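# Push protruding drives home and latch their levers

## Task

In the tower server, every drive that protrudes from its bay must end up fully inserted, with its front face flush with the faces of the two outermost drives and its lever closed and latched (you may push the drive in as far as it goes before closing the lever). The server sits loose on the table: tilting it more than a little counts as failure, it must finish at its starting spot, and nothing counts as done if it only stays that way because the robot is holding it.

## Robot and tools

Robot and frames. Two six-joint arms, left_arm and right_arm, each ending in a two-finger parallel gripper with a wrist camera. All printed poses share one scene frame: origin on the table top midway between the arms, +x out across the table, +z up, left_arm on the +y side. The names are not sides of any image. Arm bases: left_arm at (+0.039, +0.489, 0) m, right_arm at (-0.011, -0.478, 0) m, both nearly facing +x. Each gripper has its own axes: fingers point along +z and close along y. end_effector_position is the spot between the pads when closed, roughly 2 cm short of the fingertips; closing moves the tips about 10 mm further along +z. Printed hand positions can be slightly wrong at long reach.

The row (used by execute_actions and move). One flat list of 14 numbers, each in [-1, 1], covering both arms even if one stays still: left dx, dy, dz, rx, ry, rz, opening, then right dx, dy, dz, rx, ry, rz, opening. dx to rz are an offset, not a pose: the target relative to that gripper's pose in the latest result that showed it (if no result in this scene has shown it yet, or in the second and later calls of one reply, relative to where the robot is when the action begins). The offset is in the gripper's own axes. Scale: 1.0 is 0.6 m of travel or 180 degrees, so 0.05 is 30 mm. rx, ry, rz form one rotation vector. Opening is absolute: +1 fully open (0.084 m), -1 closed. All zeros is not a hold; it pulls the arm back to its reference pose. To keep an arm still, send in a reply's first call the offset returning it to where you want it, and zeros in later calls.

execute_actions. Argument actions: a list with zero or one entry. Empty list: no command, just the current state. {"rows": [...], "steps": n}: 1 to 15 rows, n up to 15 (default 15), each step 1/30 s; each row is one step, the last repeats to fill n; every row is measured from the same reference, not chained. {"steps": n} without rows: a wait of up to 300 steps counted from the previous result, your reply time included. Optional pictures (true/false). A refused call moves nothing.

move. target: one 14-number row as above. speed: m/s per arm path, 0.002 to 0.5, default 0.25; turning capped at twice that in rad/s. Grippers follow straight lines that finish together, 0.5 to 10 s long; beyond 10 s they stop short. Rotation takes the shorter way. No slowing for obstacles or the other arm; hands lag, drift and may exceed speed near full reach. Opening is sent at the start. The move finishes when paths end and everything is still, or 5 s after. Its result adds a move: line with the ending (done, off_target, moving, held, fault), which limits acted (paced: the sent pose was clipped; held: a check blocked some steps, after which the arm can jump faster than speed), and each gripper's distance from its target. If only one arm is named, the other finished normally.

wait: seconds 0 to 10; robot gets nothing new. zoom_image: camera (cam_head_left, cam_head_right, cam_left_wrist, cam_right_wrist) and region [x0, y0, x1, y1] in pixels of that camera's latest full image, origin top-left, at most 504 by 504. read_manual: returns only licence text, no motion. finished_scene: pass the current scene number; irreversible; the result reports whether the task succeeded. Answering without any tool call ends the session.

Motion behaviour. Each step, the commanded pose is clipped to within 70 mm and 16 degrees of the measured pose; damped inverse kinematics follows, favouring position over orientation. Joints move at most 3.14 rad/s with a 0.16 s ramp. After an action ends, an arm only continues to its last clipped pose, so check the result and send the remainder. Elbows never fully straighten.

Results. A state line per arm: position (m), quaternion wxyz, linear and angular velocities, grip_measured (same scale as opening). A pose unreachable line means a clearance check altered or blocked that arm's command; HELD marks affected steps. A Hand target line shows where the controller now drives each gripper. MOTOR HOT appears from 65 °C; at 80 °C an OVER-TEMPERATURE FAULT brakes that arm until cooled. If contact torque hits a joint's load limit (waist and shoulder 53.4, elbow 44.5, forearm roll 24, wrist pitch and wrist roll 16.9 N m), the arm backs that joint off, holds 10 s and drops the rest of the call. Joint ranges (rad): waist and rolls ±6.283, shoulder ±2.304, elbow -4.224 to 0.061, wrist pitch ±2.164.

Gripping. To hold something, command an opening well under grip_measured; the lower, the firmer (about 24 N per pad for items up to 6 cm). Fast closing can squeeze harder.

Cameras. All four images are 896x504: two fixed head cameras looking down from behind the arms, plus one on each wrist. Calibration data in the session may be off by a couple of degrees and several millimetres.

Cautions. The server is free-standing: push drives with slow, short moves aimed only a little past contact, since speed and overshoot raise the force; brace or watch for tilting and sliding, and do not shift it. Keep everything on the table, keep the arms apart, avoid slams and torque faults. Before ending, release and withdraw so the drives stay seated on their own.

Each tool is called after "Request:" as name(argument=value, ...) on one line, values as JSON.

## Session

Request:
execute_actions(actions=[])

Scene clock: 0.00 s of 15600.00 s.
left_arm: end_effector_position=(+0.3545, +0.4172, +0.3399) grip_measured=+1.00 end_effector_quat_wxyz=(-0.344, -0.455, -0.541, +0.618) end_effector_velocity=(+0.000, -0.000, -0.000) end_effector_angular_velocity=(-0.000, +0.001, +0.000) | right_arm: end_effector_position=(+0.1552, -0.7575, +0.1948) grip_measured=+1.00 end_effector_quat_wxyz=(+0.018, +0.812, -0.272, -0.516) end_effector_velocity=(+0.000, +0.000, -0.000) end_effector_angular_velocity=(-0.000, -0.000, +0.001)
Joint positions: left_arm=[ 0.319 -0.414 -0.642 -0.958 -1.704 -0.55   0.084] | right_arm=[-0.705 -0.657 -0.953 -0.407 -1.354  0.226  0.084]
Joint velocities: left_arm=[ 0.    -0.001  0.    -0.     0.    -0.     0.   ] | right_arm=[ 0.    -0.     0.    -0.     0.001  0.     0.   ]
Hand target (left_arm): +0.354, +0.417, +0.340; -0.344, -0.455, -0.541, +0.618
Hand target (right_arm): +0.155, -0.758, +0.195; +0.018, +0.812, -0.272, -0.516

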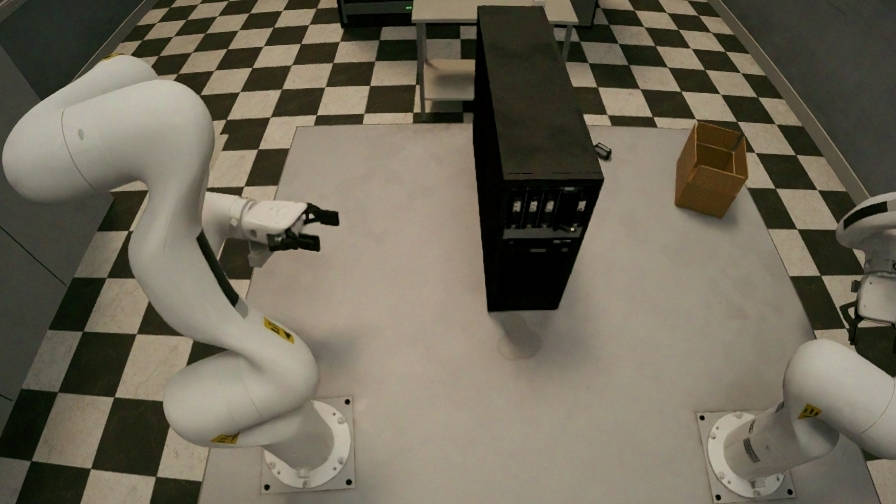

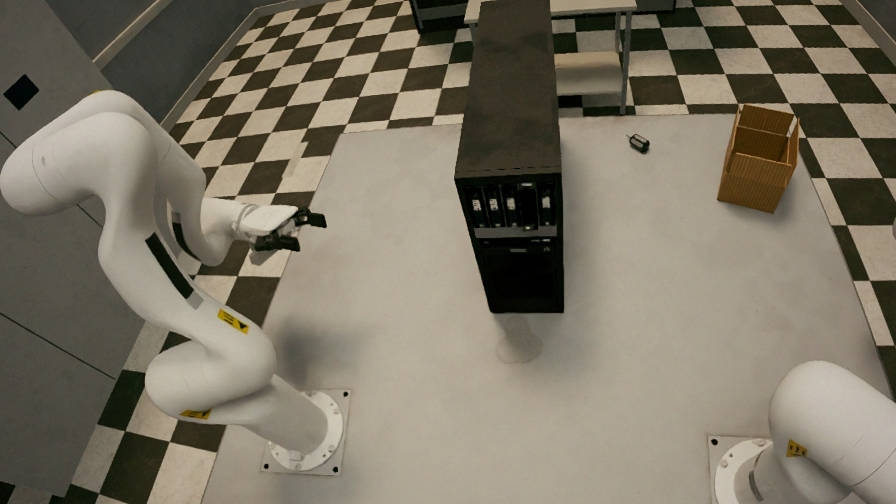

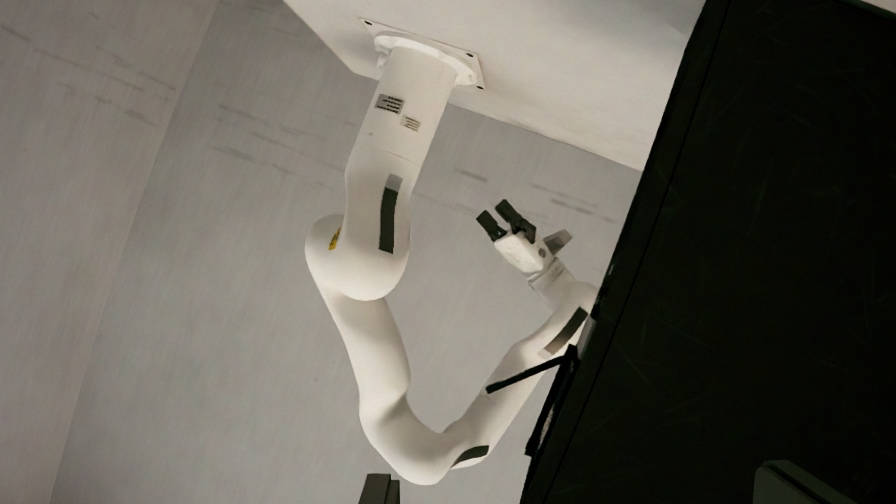

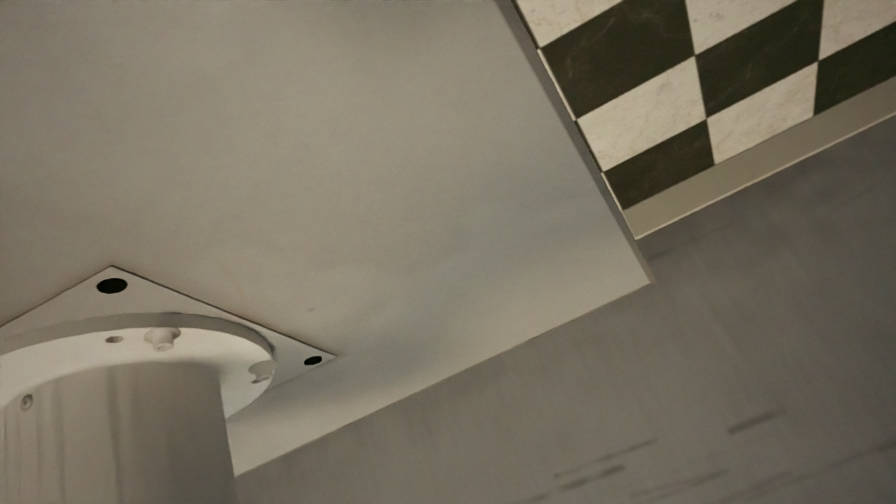

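Request:
zoom_image(camera="cam_head_left", region=[460, 160, 620, 320])

Request:
zoom_image(camera="cam_head_right", region=[440, 160, 600, 320])

Region (460, 160, 620, 320) of cam_head_left's 896x504 image, scaled by 3.150, with more detail than that image has.

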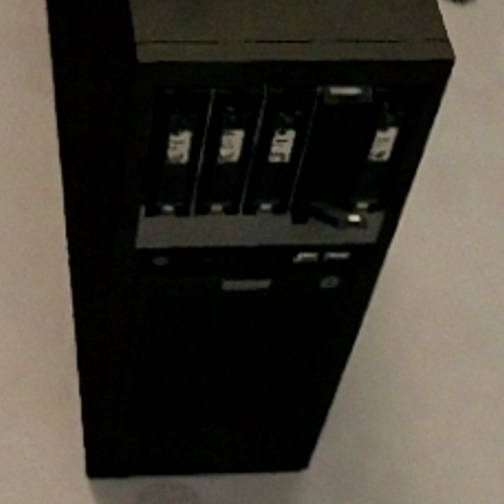

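Region (440, 160, 600, 320) of cam_head_right's 896x504 image, scaled by 3.150, with more detail than that image has.

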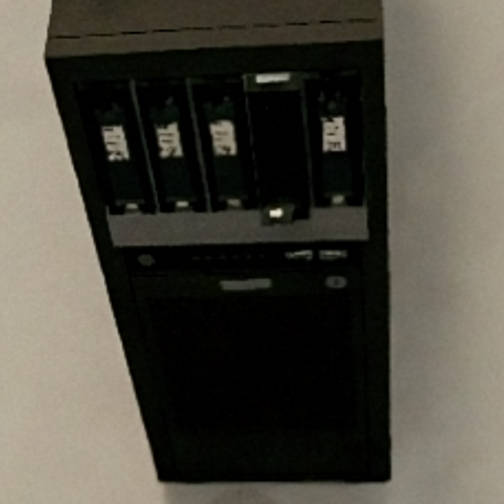

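Request:
move(target=[0,0,0,0,0,0,1, -0.783,-0.989,0.0715,0.1816,0.8315,-0.159,-1], speed=0.3)

Scene clock: 22.60 s of 15600.00 s.
left_arm: end_effector_position=(+0.3545, +0.4172, +0.3399) grip_measured=+1.00 end_effector_quat_wxyz=(-0.344, -0.455, -0.541, +0.618) end_effector_velocity=(-0.000, -0.000, -0.000) end_effector_angular_velocity=(-0.000, -0.000, +0.000) | right_arm: end_effector_position=(+0.2167, -0.0248, +0.3849) grip_measured=-1.00 end_effector_quat_wxyz=(-0.005, +0.710, -0.004, +0.704) end_effector_velocity=(-0.000, +0.002, +0.000) end_effector_angular_velocity=(-0.000, -0.005, +0.002)
Joint positions: left_arm=[ 0.319 -0.414 -0.642 -0.958 -1.704 -0.55   0.084] | right_arm=[ 1.643 -0.399 -0.79  -1.535 -1.577  2.764  0.   ]
Joint velocities: left_arm=[ 0.    -0.     0.    -0.     0.     0.001  0.   ] | right_arm=[ 0.    -0.005 -0.004 -0.003 -0.004  0.     0.   ]
Hand target (left_arm): +0.354, +0.417, +0.340; -0.344, -0.455, -0.541, +0.618
Hand target (right_arm): +0.217, -0.025, +0.385; -0.005, +0.710, -0.004, +0.705
Off the commanded pose (left_arm): 0.000 m, 0 deg.
Off the commanded pose (right_arm): 0.005 m, 1 deg.
After step 90, 14.57 s passed at rest.
move: off_target (right_arm)
camera_calibration (this result's frames):
cam_left_wrist: T_world_to_cam=[[0.912675, -0.17073, -0.371315, -0.0919647], [0.371293, -0.0332728, 0.927919, -0.373319], [-0.170779, -0.984756, 0.0330236, 0.591654], [0, 0, 0, 1]] pos_world=[0.323587, 0.554513, 0.292724]
cam_right_wrist: T_world_to_cam=[[-0.00963631, -0.99995, 0.00250692, 0.00585719], [-0.0135458, -0.00237627, -0.999905, 0.452547], [0.999862, -0.00966936, -0.0135222, -0.0768004], [0, 0, 0, 1]] pos_world=[0.0829763, 0.00618966, 0.451451]

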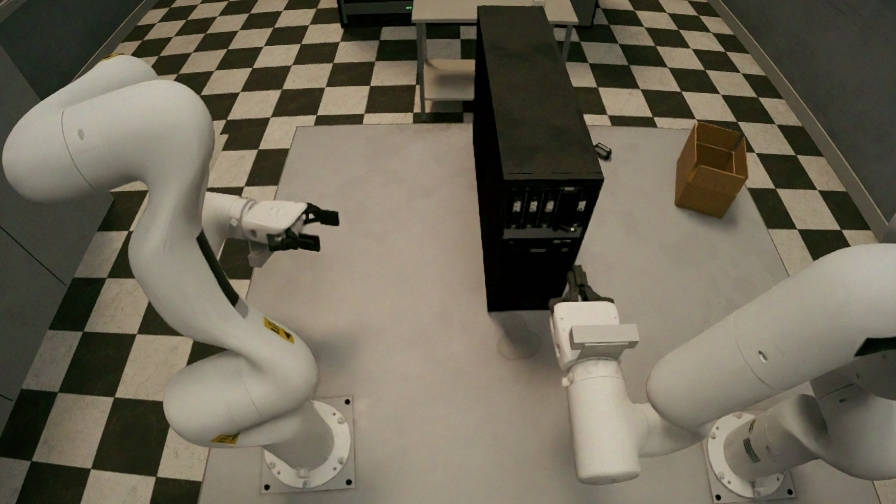

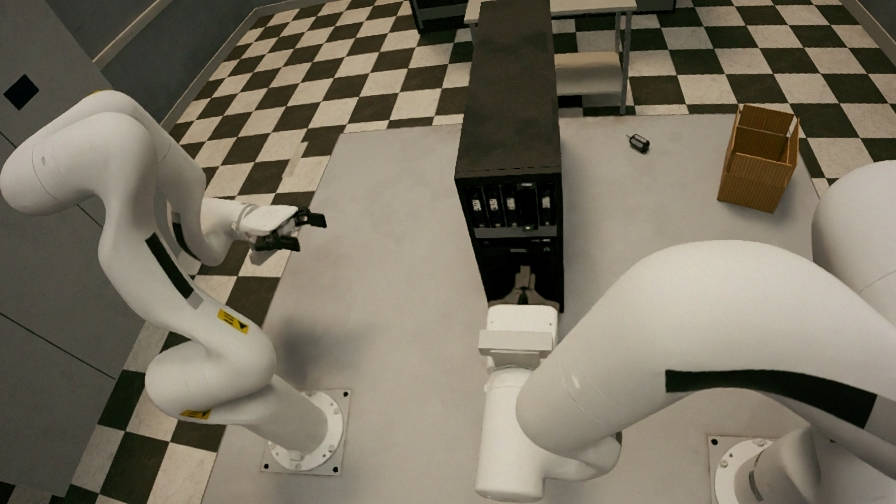

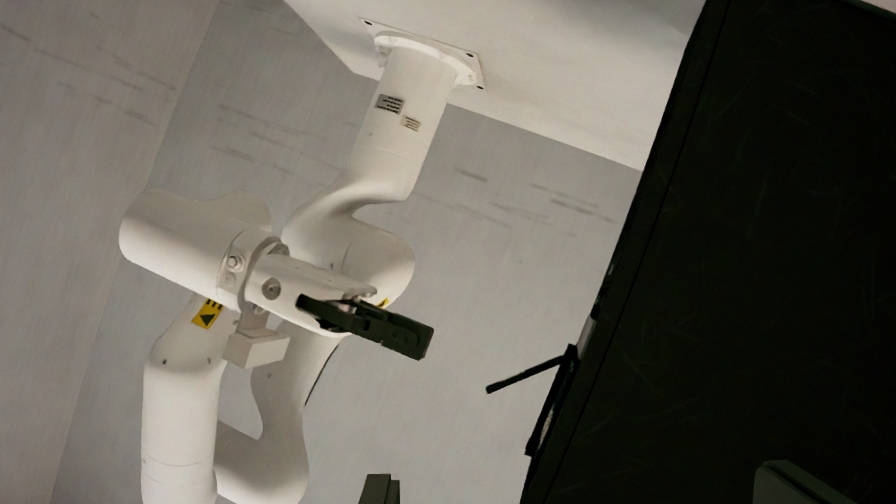

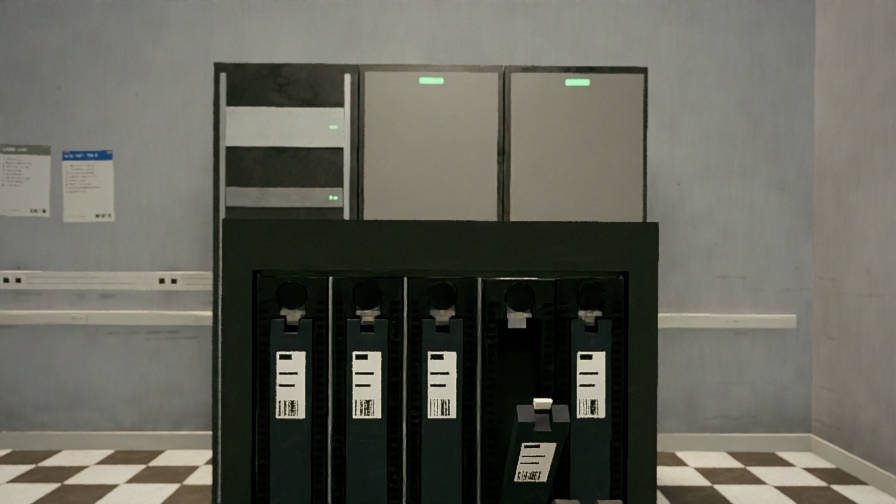

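Request:
zoom_image(camera="cam_right_wrist", region=[220, 220, 660, 504])

Region (220, 220, 660, 504) of cam_right_wrist's 896x504 image, scaled by 1.145, with more detail than that image has; it fills the top 325 rows of this view, and the rest is white.

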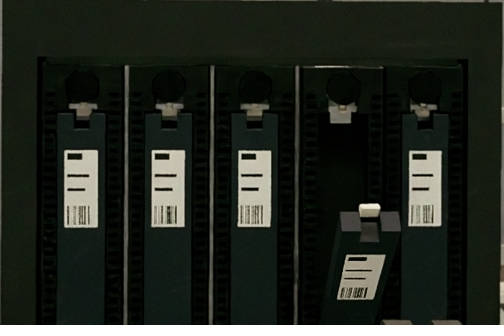

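Request:
move(target=[0,0,0,0,0,0,1, 0.1,-0.0067,0,0,-0.1667,0,-1], speed=0.2)

Scene clock: 40.00 s of 15600.00 s.
left_arm: end_effector_position=(+0.3545, +0.4172, +0.3399) grip_measured=+1.00 end_effector_quat_wxyz=(-0.344, -0.455, -0.541, +0.618) end_effector_velocity=(-0.000, -0.000, +0.000) end_effector_angular_velocity=(+0.000, -0.001, +0.000) | right_arm: end_effector_position=(+0.2167, -0.0211, +0.4452) grip_measured=-1.00 end_effector_quat_wxyz=(-0.006, +0.868, -0.003, +0.497) end_effector_velocity=(-0.000, +0.000, +0.001) end_effector_angular_velocity=(+0.000, +0.006, -0.001)
Joint positions: left_arm=[ 0.319 -0.414 -0.642 -0.958 -1.704 -0.55   0.084] | right_arm=[ 1.569 -0.107 -0.923 -1.195 -1.185  2.255  0.   ]
Joint velocities: left_arm=[ 0.     0.     0.    -0.     0.     0.001  0.   ] | right_arm=[-0.001  0.002 -0.003  0.007  0.002 -0.007  0.   ]
Hand target (left_arm): +0.354, +0.417, +0.340; -0.344, -0.455, -0.541, +0.618
Hand target (right_arm): +0.217, -0.021, +0.445; -0.006, +0.868, -0.003, +0.497
Off the commanded pose (left_arm): 0.000 m, 0 deg.
Off the commanded pose (right_arm): 0.001 m, 0 deg.
After step 90, 12.67 s passed at rest.
move: done
camera_calibration (this result's frames):
cam_left_wrist: T_world_to_cam=[[0.912675, -0.17073, -0.371315, -0.0919646], [0.371293, -0.0332728, 0.92792, -0.373319], [-0.170779, -0.984756, 0.0330236, 0.591654], [0, 0, 0, 1]] pos_world=[0.323587, 0.554513, 0.292724]
cam_right_wrist: T_world_to_cam=[[0.00015589, -0.999983, 0.00580046, 0.00583386], [-0.511016, -0.00506557, -0.859556, 0.558117], [0.859571, -0.00283014, -0.511008, 0.176034], [0, 0, 0, 1]] pos_world=[0.133892, 0.00915914, 0.569654]

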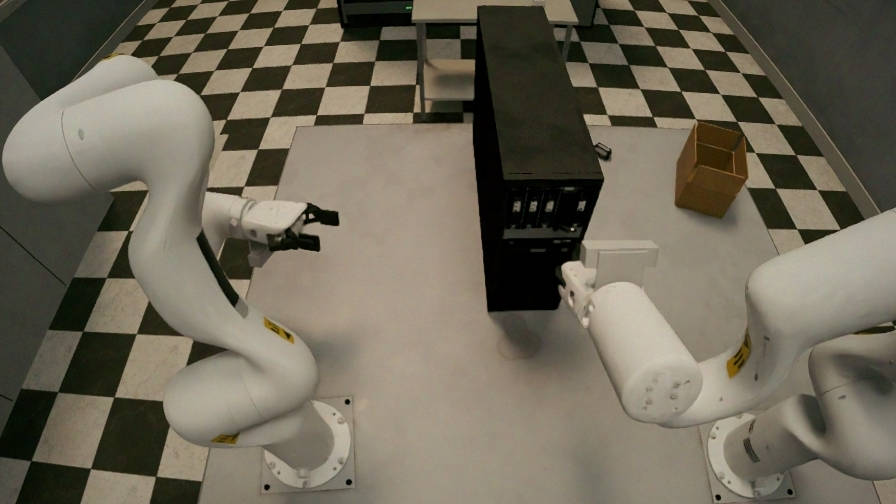

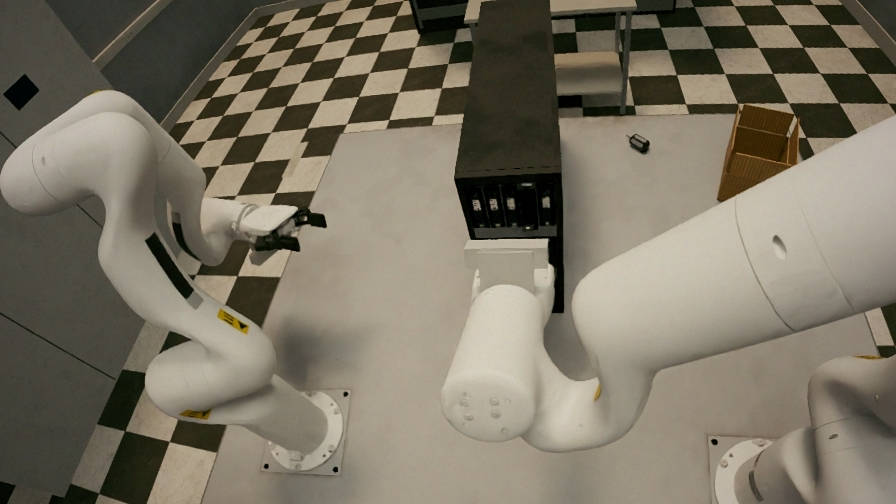

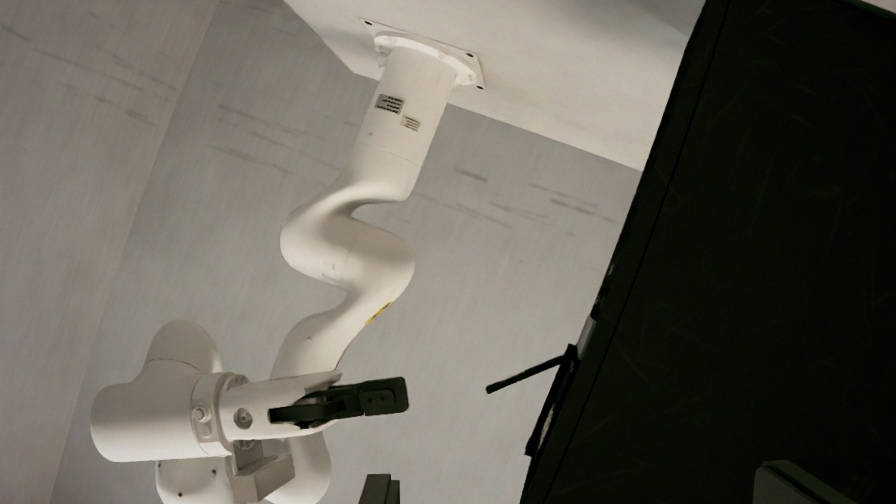

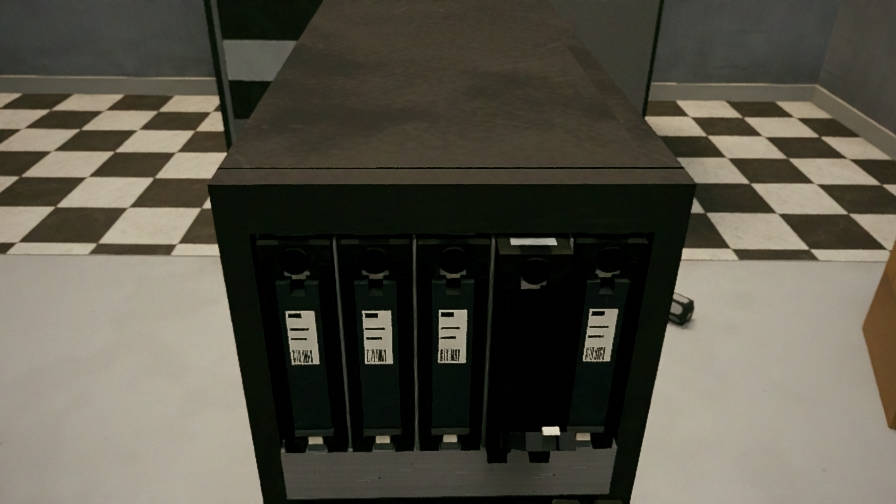

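Request:
move(target=[0,0,0,0,0,0,1, 0.0439,0,0.1094,0,0,0,-1], speed=0.1)

Scene clock: 43.27 s of 15600.00 s.
left_arm: end_effector_position=(+0.3545, +0.4172, +0.3399) grip_measured=+1.00 end_effector_quat_wxyz=(-0.344, -0.455, -0.541, +0.618) end_effector_velocity=(+0.000, -0.000, +0.000) end_effector_angular_velocity=(-0.000, +0.000, +0.001) | right_arm: end_effector_position=(+0.2866, -0.0208, +0.4351) grip_measured=-1.00 end_effector_quat_wxyz=(-0.007, +0.868, -0.003, +0.497) end_effector_velocity=(+0.002, -0.000, -0.001) end_effector_angular_velocity=(-0.000, +0.000, -0.001)
Joint positions: left_arm=[ 0.319 -0.414 -0.642 -0.958 -1.704 -0.55   0.084] | right_arm=[ 1.418 -0.139 -0.933 -1.293 -1.075  2.239  0.   ]
Joint velocities: left_arm=[-0.     0.     0.    -0.001 -0.    -0.     0.   ] | right_arm=[-0.005 -0.002 -0.001 -0.002  0.003  0.     0.   ]
Hand target (left_arm): +0.354, +0.417, +0.340; -0.344, -0.455, -0.541, +0.618
Hand target (right_arm): +0.287, -0.021, +0.435; -0.006, +0.867, -0.003, +0.497
Off the commanded pose (left_arm): 0.000 m, 0 deg.
Off the commanded pose (right_arm): 0.000 m, 0 deg.
move: done
camera_calibration (this result's frames):
cam_left_wrist: T_world_to_cam=[[0.912675, -0.17073, -0.371315, -0.0919647], [0.371293, -0.0332728, 0.927919, -0.373319], [-0.170779, -0.984756, 0.0330236, 0.591654], [0, 0, 0, 1]] pos_world=[0.323587, 0.554513, 0.292724]
cam_right_wrist: T_world_to_cam=[[0.000254537, -0.999984, 0.00561089, 0.00631091], [-0.51027, -0.00495533, -0.86, 0.585132], [0.860015, -0.00264417, -0.510263, 0.110369], [0, 0, 0, 1]] pos_world=[0.203655, 0.00950216, 0.559496]

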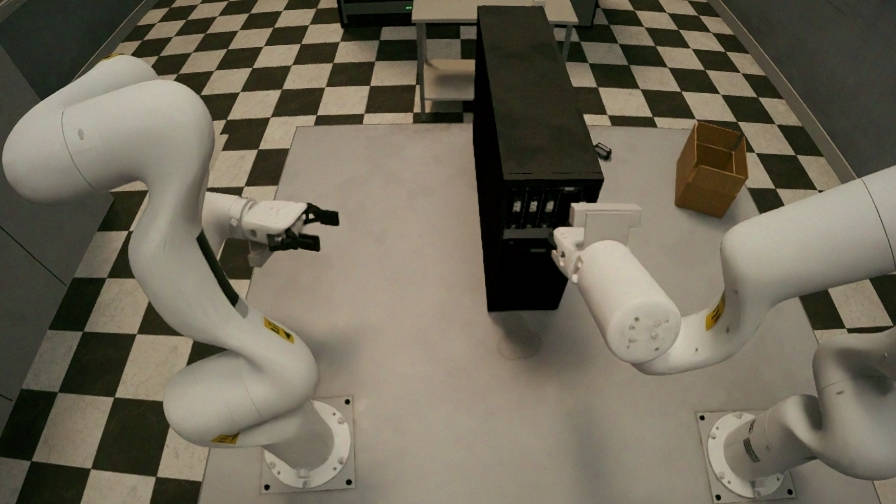

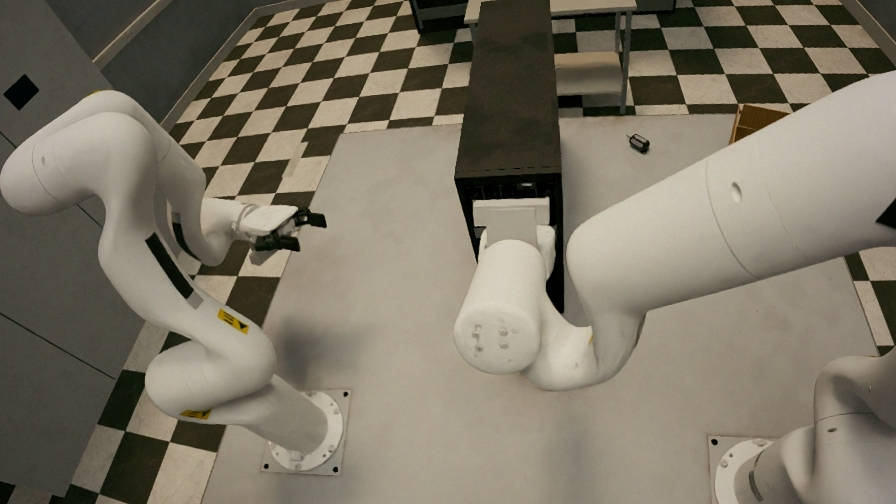

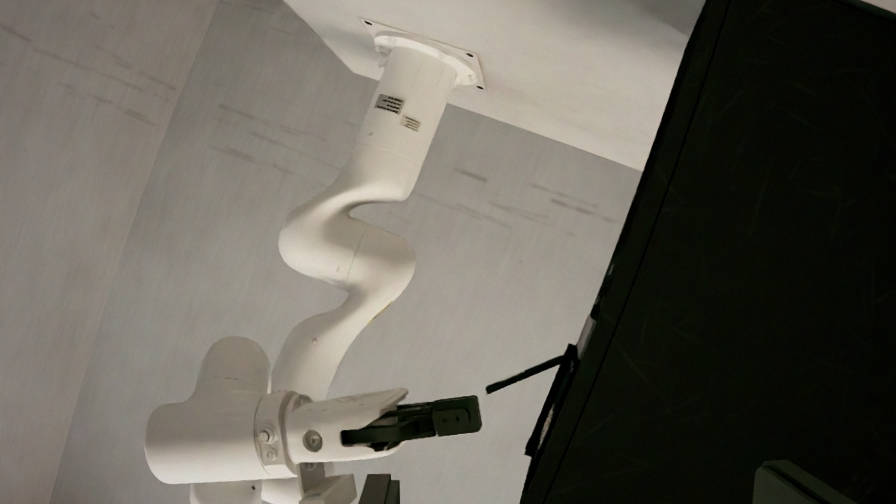

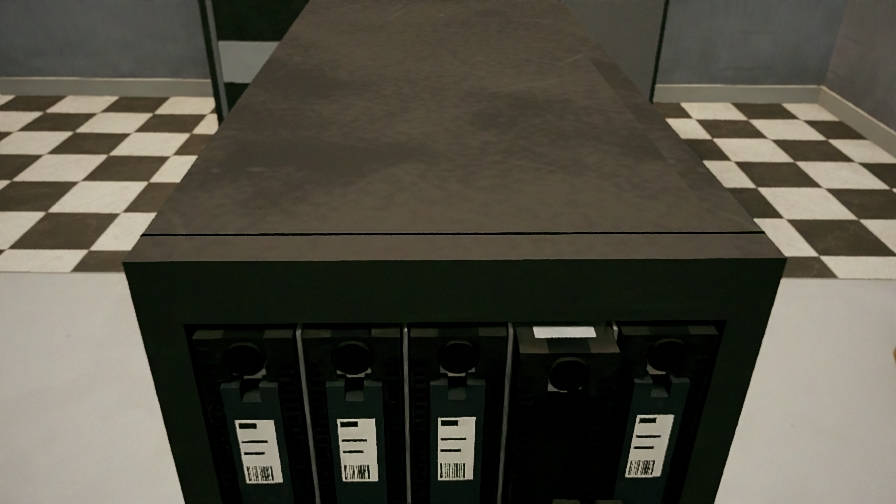

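Request:
move(target=[0,0,0,0,0,0,1, 0.0417,0,0.0722,0,0,0,-1], speed=0.05)

Scene clock: 46.43 s of 15600.00 s.
left_arm: end_effector_position=(+0.3545, +0.4172, +0.3399) grip_measured=+1.00 end_effector_quat_wxyz=(-0.344, -0.455, -0.541, +0.618) end_effector_velocity=(+0.000, +0.000, -0.000) end_effector_angular_velocity=(-0.000, -0.000, +0.001) | right_arm: end_effector_position=(+0.3361, -0.0202, +0.4350) grip_measured=-1.00 end_effector_quat_wxyz=(-0.007, +0.867, -0.002, +0.497) end_effector_velocity=(+0.003, +0.000, +0.000) end_effector_angular_velocity=(+0.001, -0.001, -0.000)
Joint positions: left_arm=[ 0.319 -0.414 -0.642 -0.957 -1.704 -0.55   0.084] | right_arm=[ 1.315 -0.168 -0.966 -1.353 -1.004  2.214  0.   ]
Joint velocities: left_arm=[ 0.    -0.001 -0.    -0.001  0.     0.001 -0.   ] | right_arm=[-0.005 -0.001 -0.002 -0.003  0.003 -0.001  0.   ]
Hand target (left_arm): +0.354, +0.417, +0.340; -0.344, -0.455, -0.541, +0.618
Hand target (right_arm): +0.337, -0.021, +0.435; -0.007, +0.867, -0.003, +0.498
Off the commanded pose (left_arm): 0.000 m, 0 deg.
Off the commanded pose (right_arm): 0.001 m, 0 deg.
move: done
camera_calibration (this result's frames):
cam_left_wrist: T_world_to_cam=[[0.912675, -0.17073, -0.371315, -0.0919646], [0.371293, -0.0332729, 0.927919, -0.373319], [-0.170779, -0.984756, 0.0330236, 0.591655], [0, 0, 0, 1]] pos_world=[0.323586, 0.554513, 0.292724]
cam_right_wrist: T_world_to_cam=[[0.00137441, -0.999986, 0.0050663, 0.00668109], [-0.510187, -0.00505854, -0.860049, 0.610325], [0.860063, -0.0014027, -0.510186, 0.0677413], [0, 0, 0, 1]] pos_world=[0.253109, 0.00986337, 0.559436]

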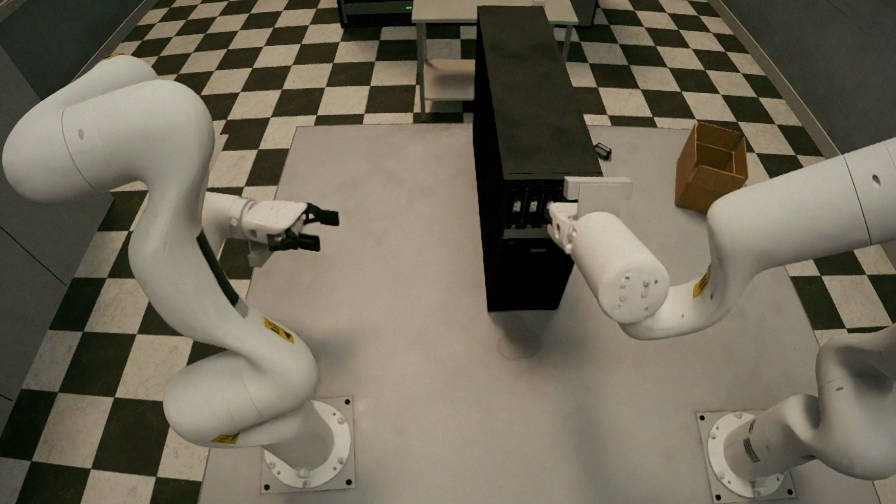

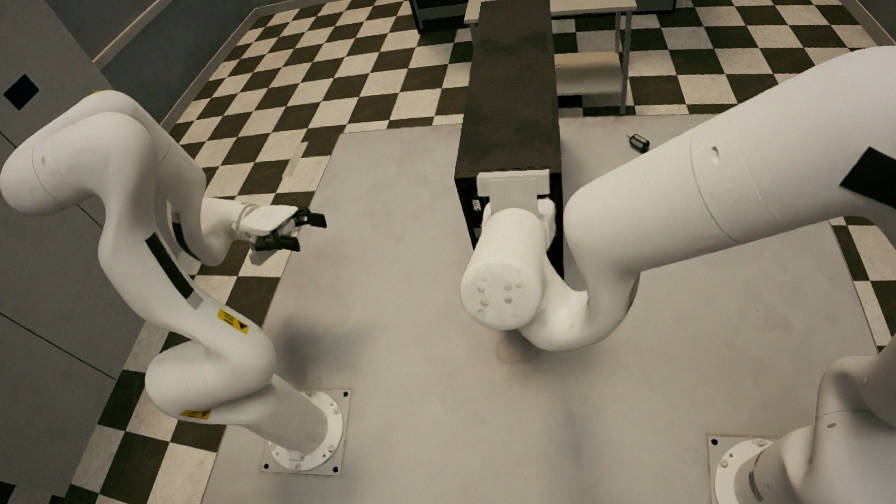

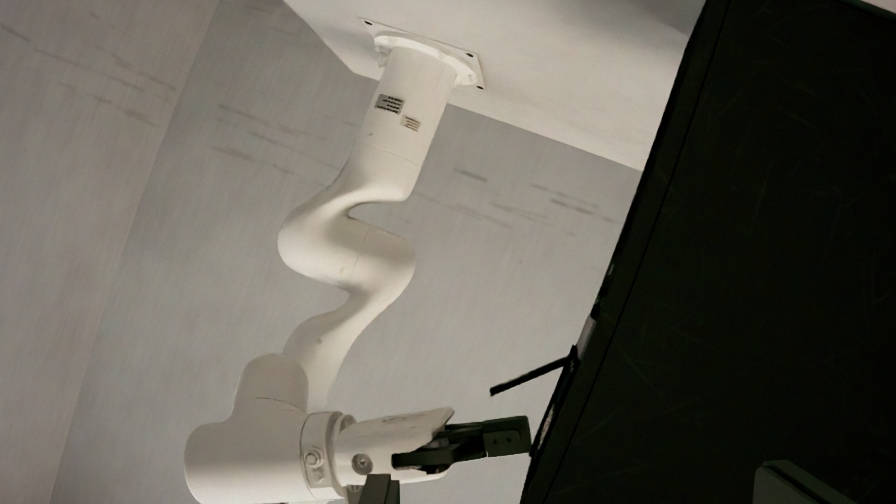

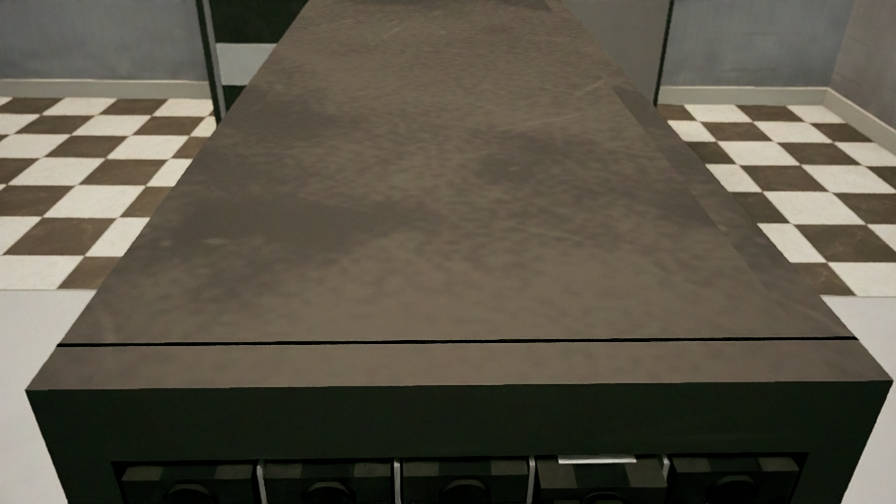

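Request:
move(target=[0,0,0,0,0,0,1, 0.0125,0,0.0217,0,0,0,-1], speed=0.03)

Scene clock: 57.60 s of 15600.00 s.
left_arm: end_effector_position=(+0.3545, +0.4172, +0.3399) grip_measured=+1.00 end_effector_quat_wxyz=(-0.344, -0.455, -0.541, +0.618) end_effector_velocity=(-0.000, -0.000, -0.000) end_effector_angular_velocity=(-0.000, +0.000, -0.000) | right_arm: end_effector_position=(+0.3200, -0.0005, +0.4347) grip_measured=-1.00 end_effector_quat_wxyz=(-0.021, +0.868, +0.022, +0.496) end_effector_velocity=(-0.000, +0.000, -0.001) end_effector_angular_velocity=(-0.002, +0.000, +0.001)
Joint positions: left_arm=[ 0.319 -0.414 -0.642 -0.957 -1.704 -0.55   0.084] | right_arm=[ 1.351 -0.175 -0.975 -1.364 -0.988  2.208  0.   ]
Joint velocities: left_arm=[-0.    -0.001  0.     0.     0.     0.001 -0.   ] | right_arm=[ 0.001 -0.002  0.    -0.    -0.    -0.     0.   ]
Hand target (left_arm): +0.354, +0.417, +0.340; -0.344, -0.455, -0.541, +0.618
Hand target (right_arm): +0.320, -0.001, +0.435; -0.021, +0.868, +0.022, +0.496
Off the commanded pose (left_arm): 0.000 m, 0 deg.
Off the commanded pose (right_arm): 0.037 m, 3 deg.
TORQUE FAULT: the external load on joint 1 (waist) of the right arm reached its load limit, and that arm stopped for 10 seconds. A torque fault stops only its own arm. That arm's remaining commands of this call were not run. Joint 1 (waist) of that arm moved back by up to 3 degrees. That arm holds there, with its grip as last carried out, and accepts commands again: back off and push less far. That arm stops again, at the same cost, whenever a joint's load reaches its limit.
move: fault (right_arm)
camera_calibration (this result's frames):
cam_left_wrist: T_world_to_cam=[[0.912675, -0.17073, -0.371315, -0.0919645], [0.371293, -0.0332729, 0.927919, -0.373319], [-0.170779, -0.984756, 0.0330236, 0.591655], [0, 0, 0, 1]] pos_world=[0.323586, 0.554513, 0.292724]
cam_right_wrist: T_world_to_cam=[[0.0584305, -0.998282, 0.00446284, 0.00840376], [-0.510736, -0.0337345, -0.859075, 0.601689], [0.85775, 0.0479169, -0.51183, 0.0829179], [0, 0, 0, 1]] pos_world=[0.235691, 0.0247138, 0.559299]

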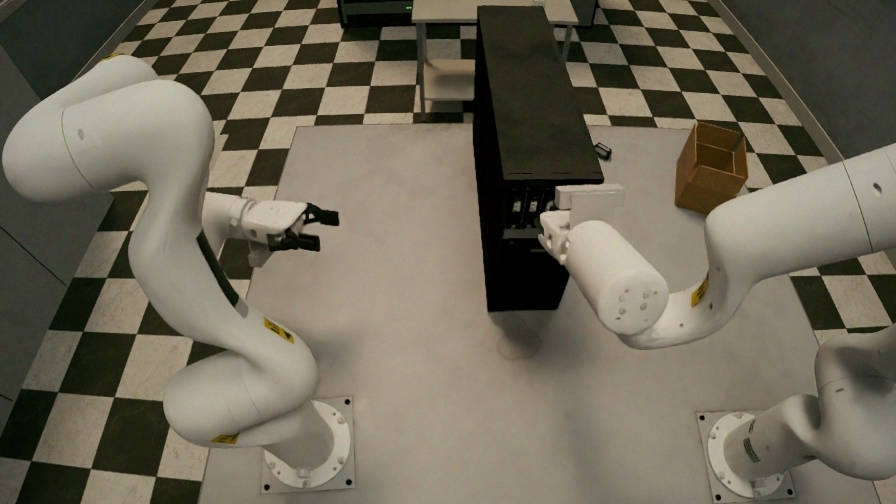

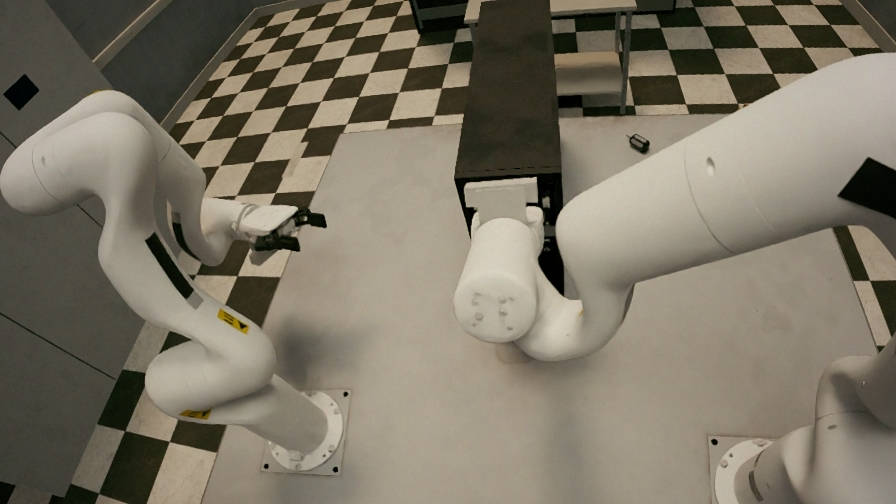

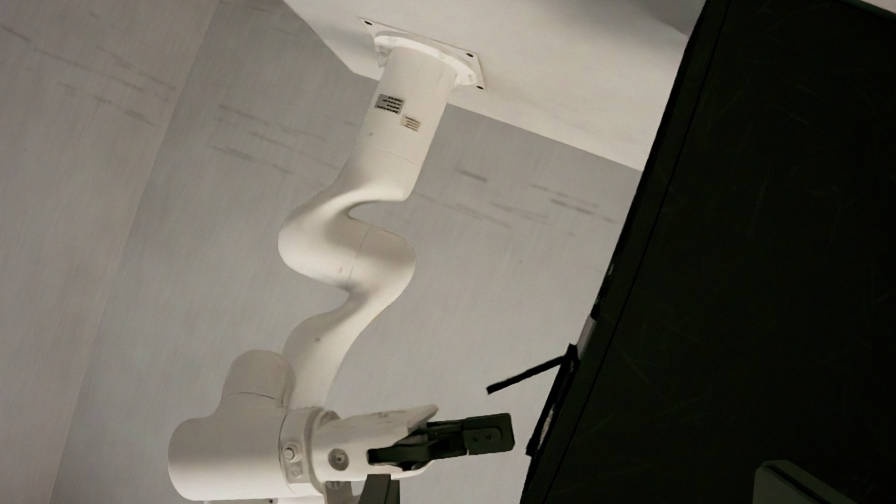

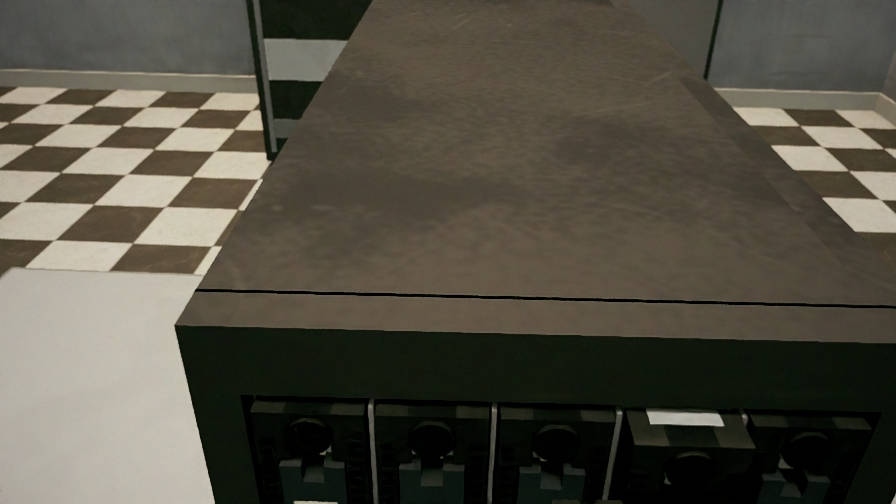

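Request:
move(target=[0,0,0,0,0,0,1, -0.058,0.034,-0.101,0,0,0,-1], speed=0.1)

Scene clock: 64.60 s of 15600.00 s.
left_arm: end_effector_position=(+0.3545, +0.4172, +0.3399) grip_measured=+1.00 end_effector_quat_wxyz=(-0.344, -0.455, -0.541, +0.618) end_effector_velocity=(-0.000, -0.000, -0.000) end_effector_angular_velocity=(+0.001, +0.002, -0.000) | right_arm: end_effector_position=(+0.2516, -0.0252, +0.4349) grip_measured=-1.00 end_effector_quat_wxyz=(-0.021, +0.868, +0.022, +0.496) end_effector_velocity=(-0.002, -0.001, +0.001) end_effector_angular_velocity=(+0.002, +0.000, +0.001)
Joint positions: left_arm=[ 0.319 -0.414 -0.642 -0.957 -1.704 -0.55   0.084] | right_arm=[ 1.487 -0.085 -0.874 -1.287 -1.079  2.247  0.   ]
Joint velocities: left_arm=[ 0.     0.     0.     0.     0.    -0.002  0.   ] | right_arm=[ 0.003  0.003  0.002  0.002 -0.002  0.001  0.   ]
Hand target (left_arm): +0.354, +0.417, +0.340; -0.344, -0.455, -0.541, +0.618
Hand target (right_arm): +0.251, -0.025, +0.435; -0.021, +0.868, +0.022, +0.496
Off the commanded pose (left_arm): 0.000 m, 0 deg.
Off the commanded pose (right_arm): 0.000 m, 0 deg.
After step 90, 2.87 s passed at rest.
move: done
camera_calibration (this result's frames):
cam_left_wrist: T_world_to_cam=[[0.912675, -0.17073, -0.371315, -0.0919645], [0.371293, -0.0332729, 0.927919, -0.373319], [-0.170779, -0.984756, 0.0330236, 0.591655], [0, 0, 0, 1]] pos_world=[0.323586, 0.554513, 0.292724]
cam_right_wrist: T_world_to_cam=[[0.0582849, -0.99829, 0.00453162, -0.0121694], [-0.511413, -0.0337566, -0.858672, 0.566122], [0.857356, 0.0477301, -0.512506, 0.143274], [0, 0, 0, 1]] pos_world=[0.167394, 0.00012329, 0.559597]

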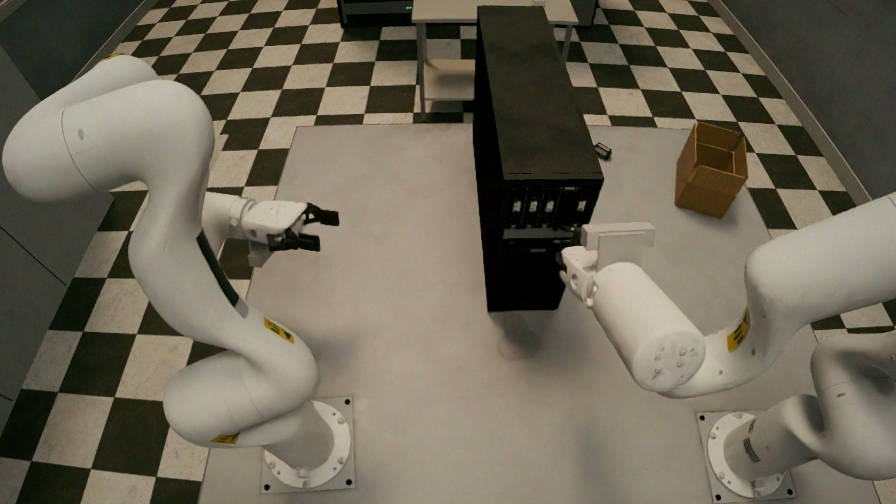

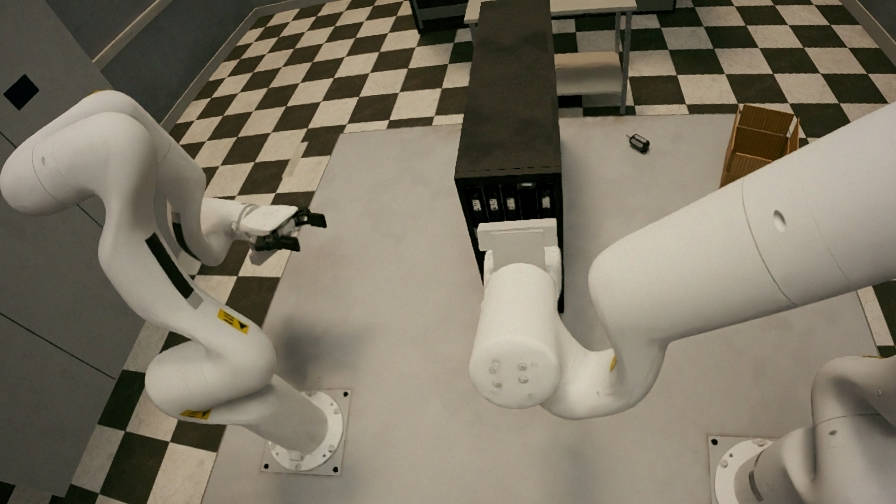

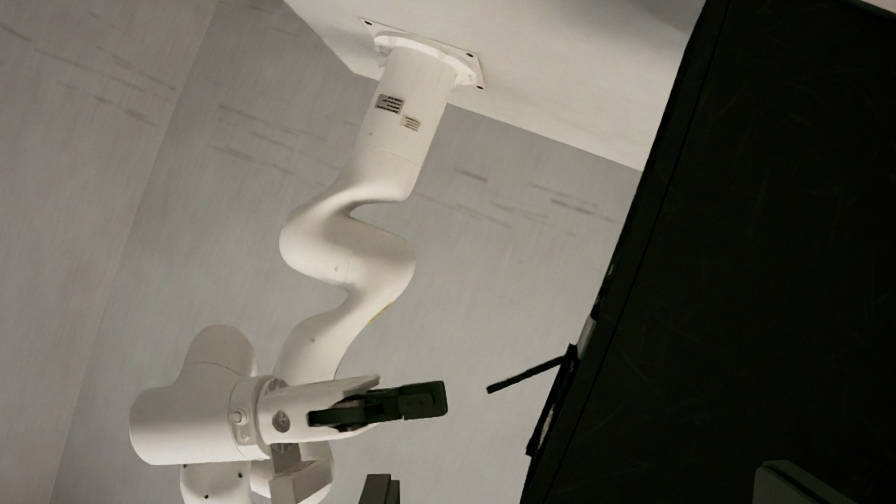

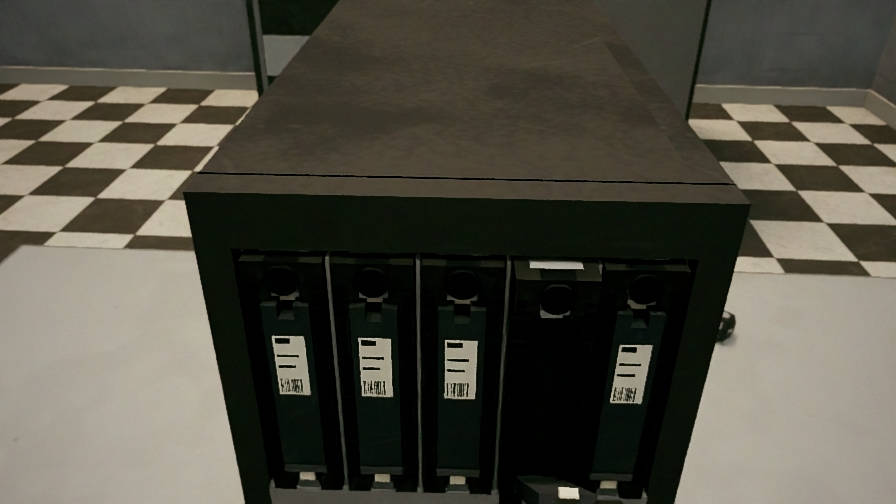

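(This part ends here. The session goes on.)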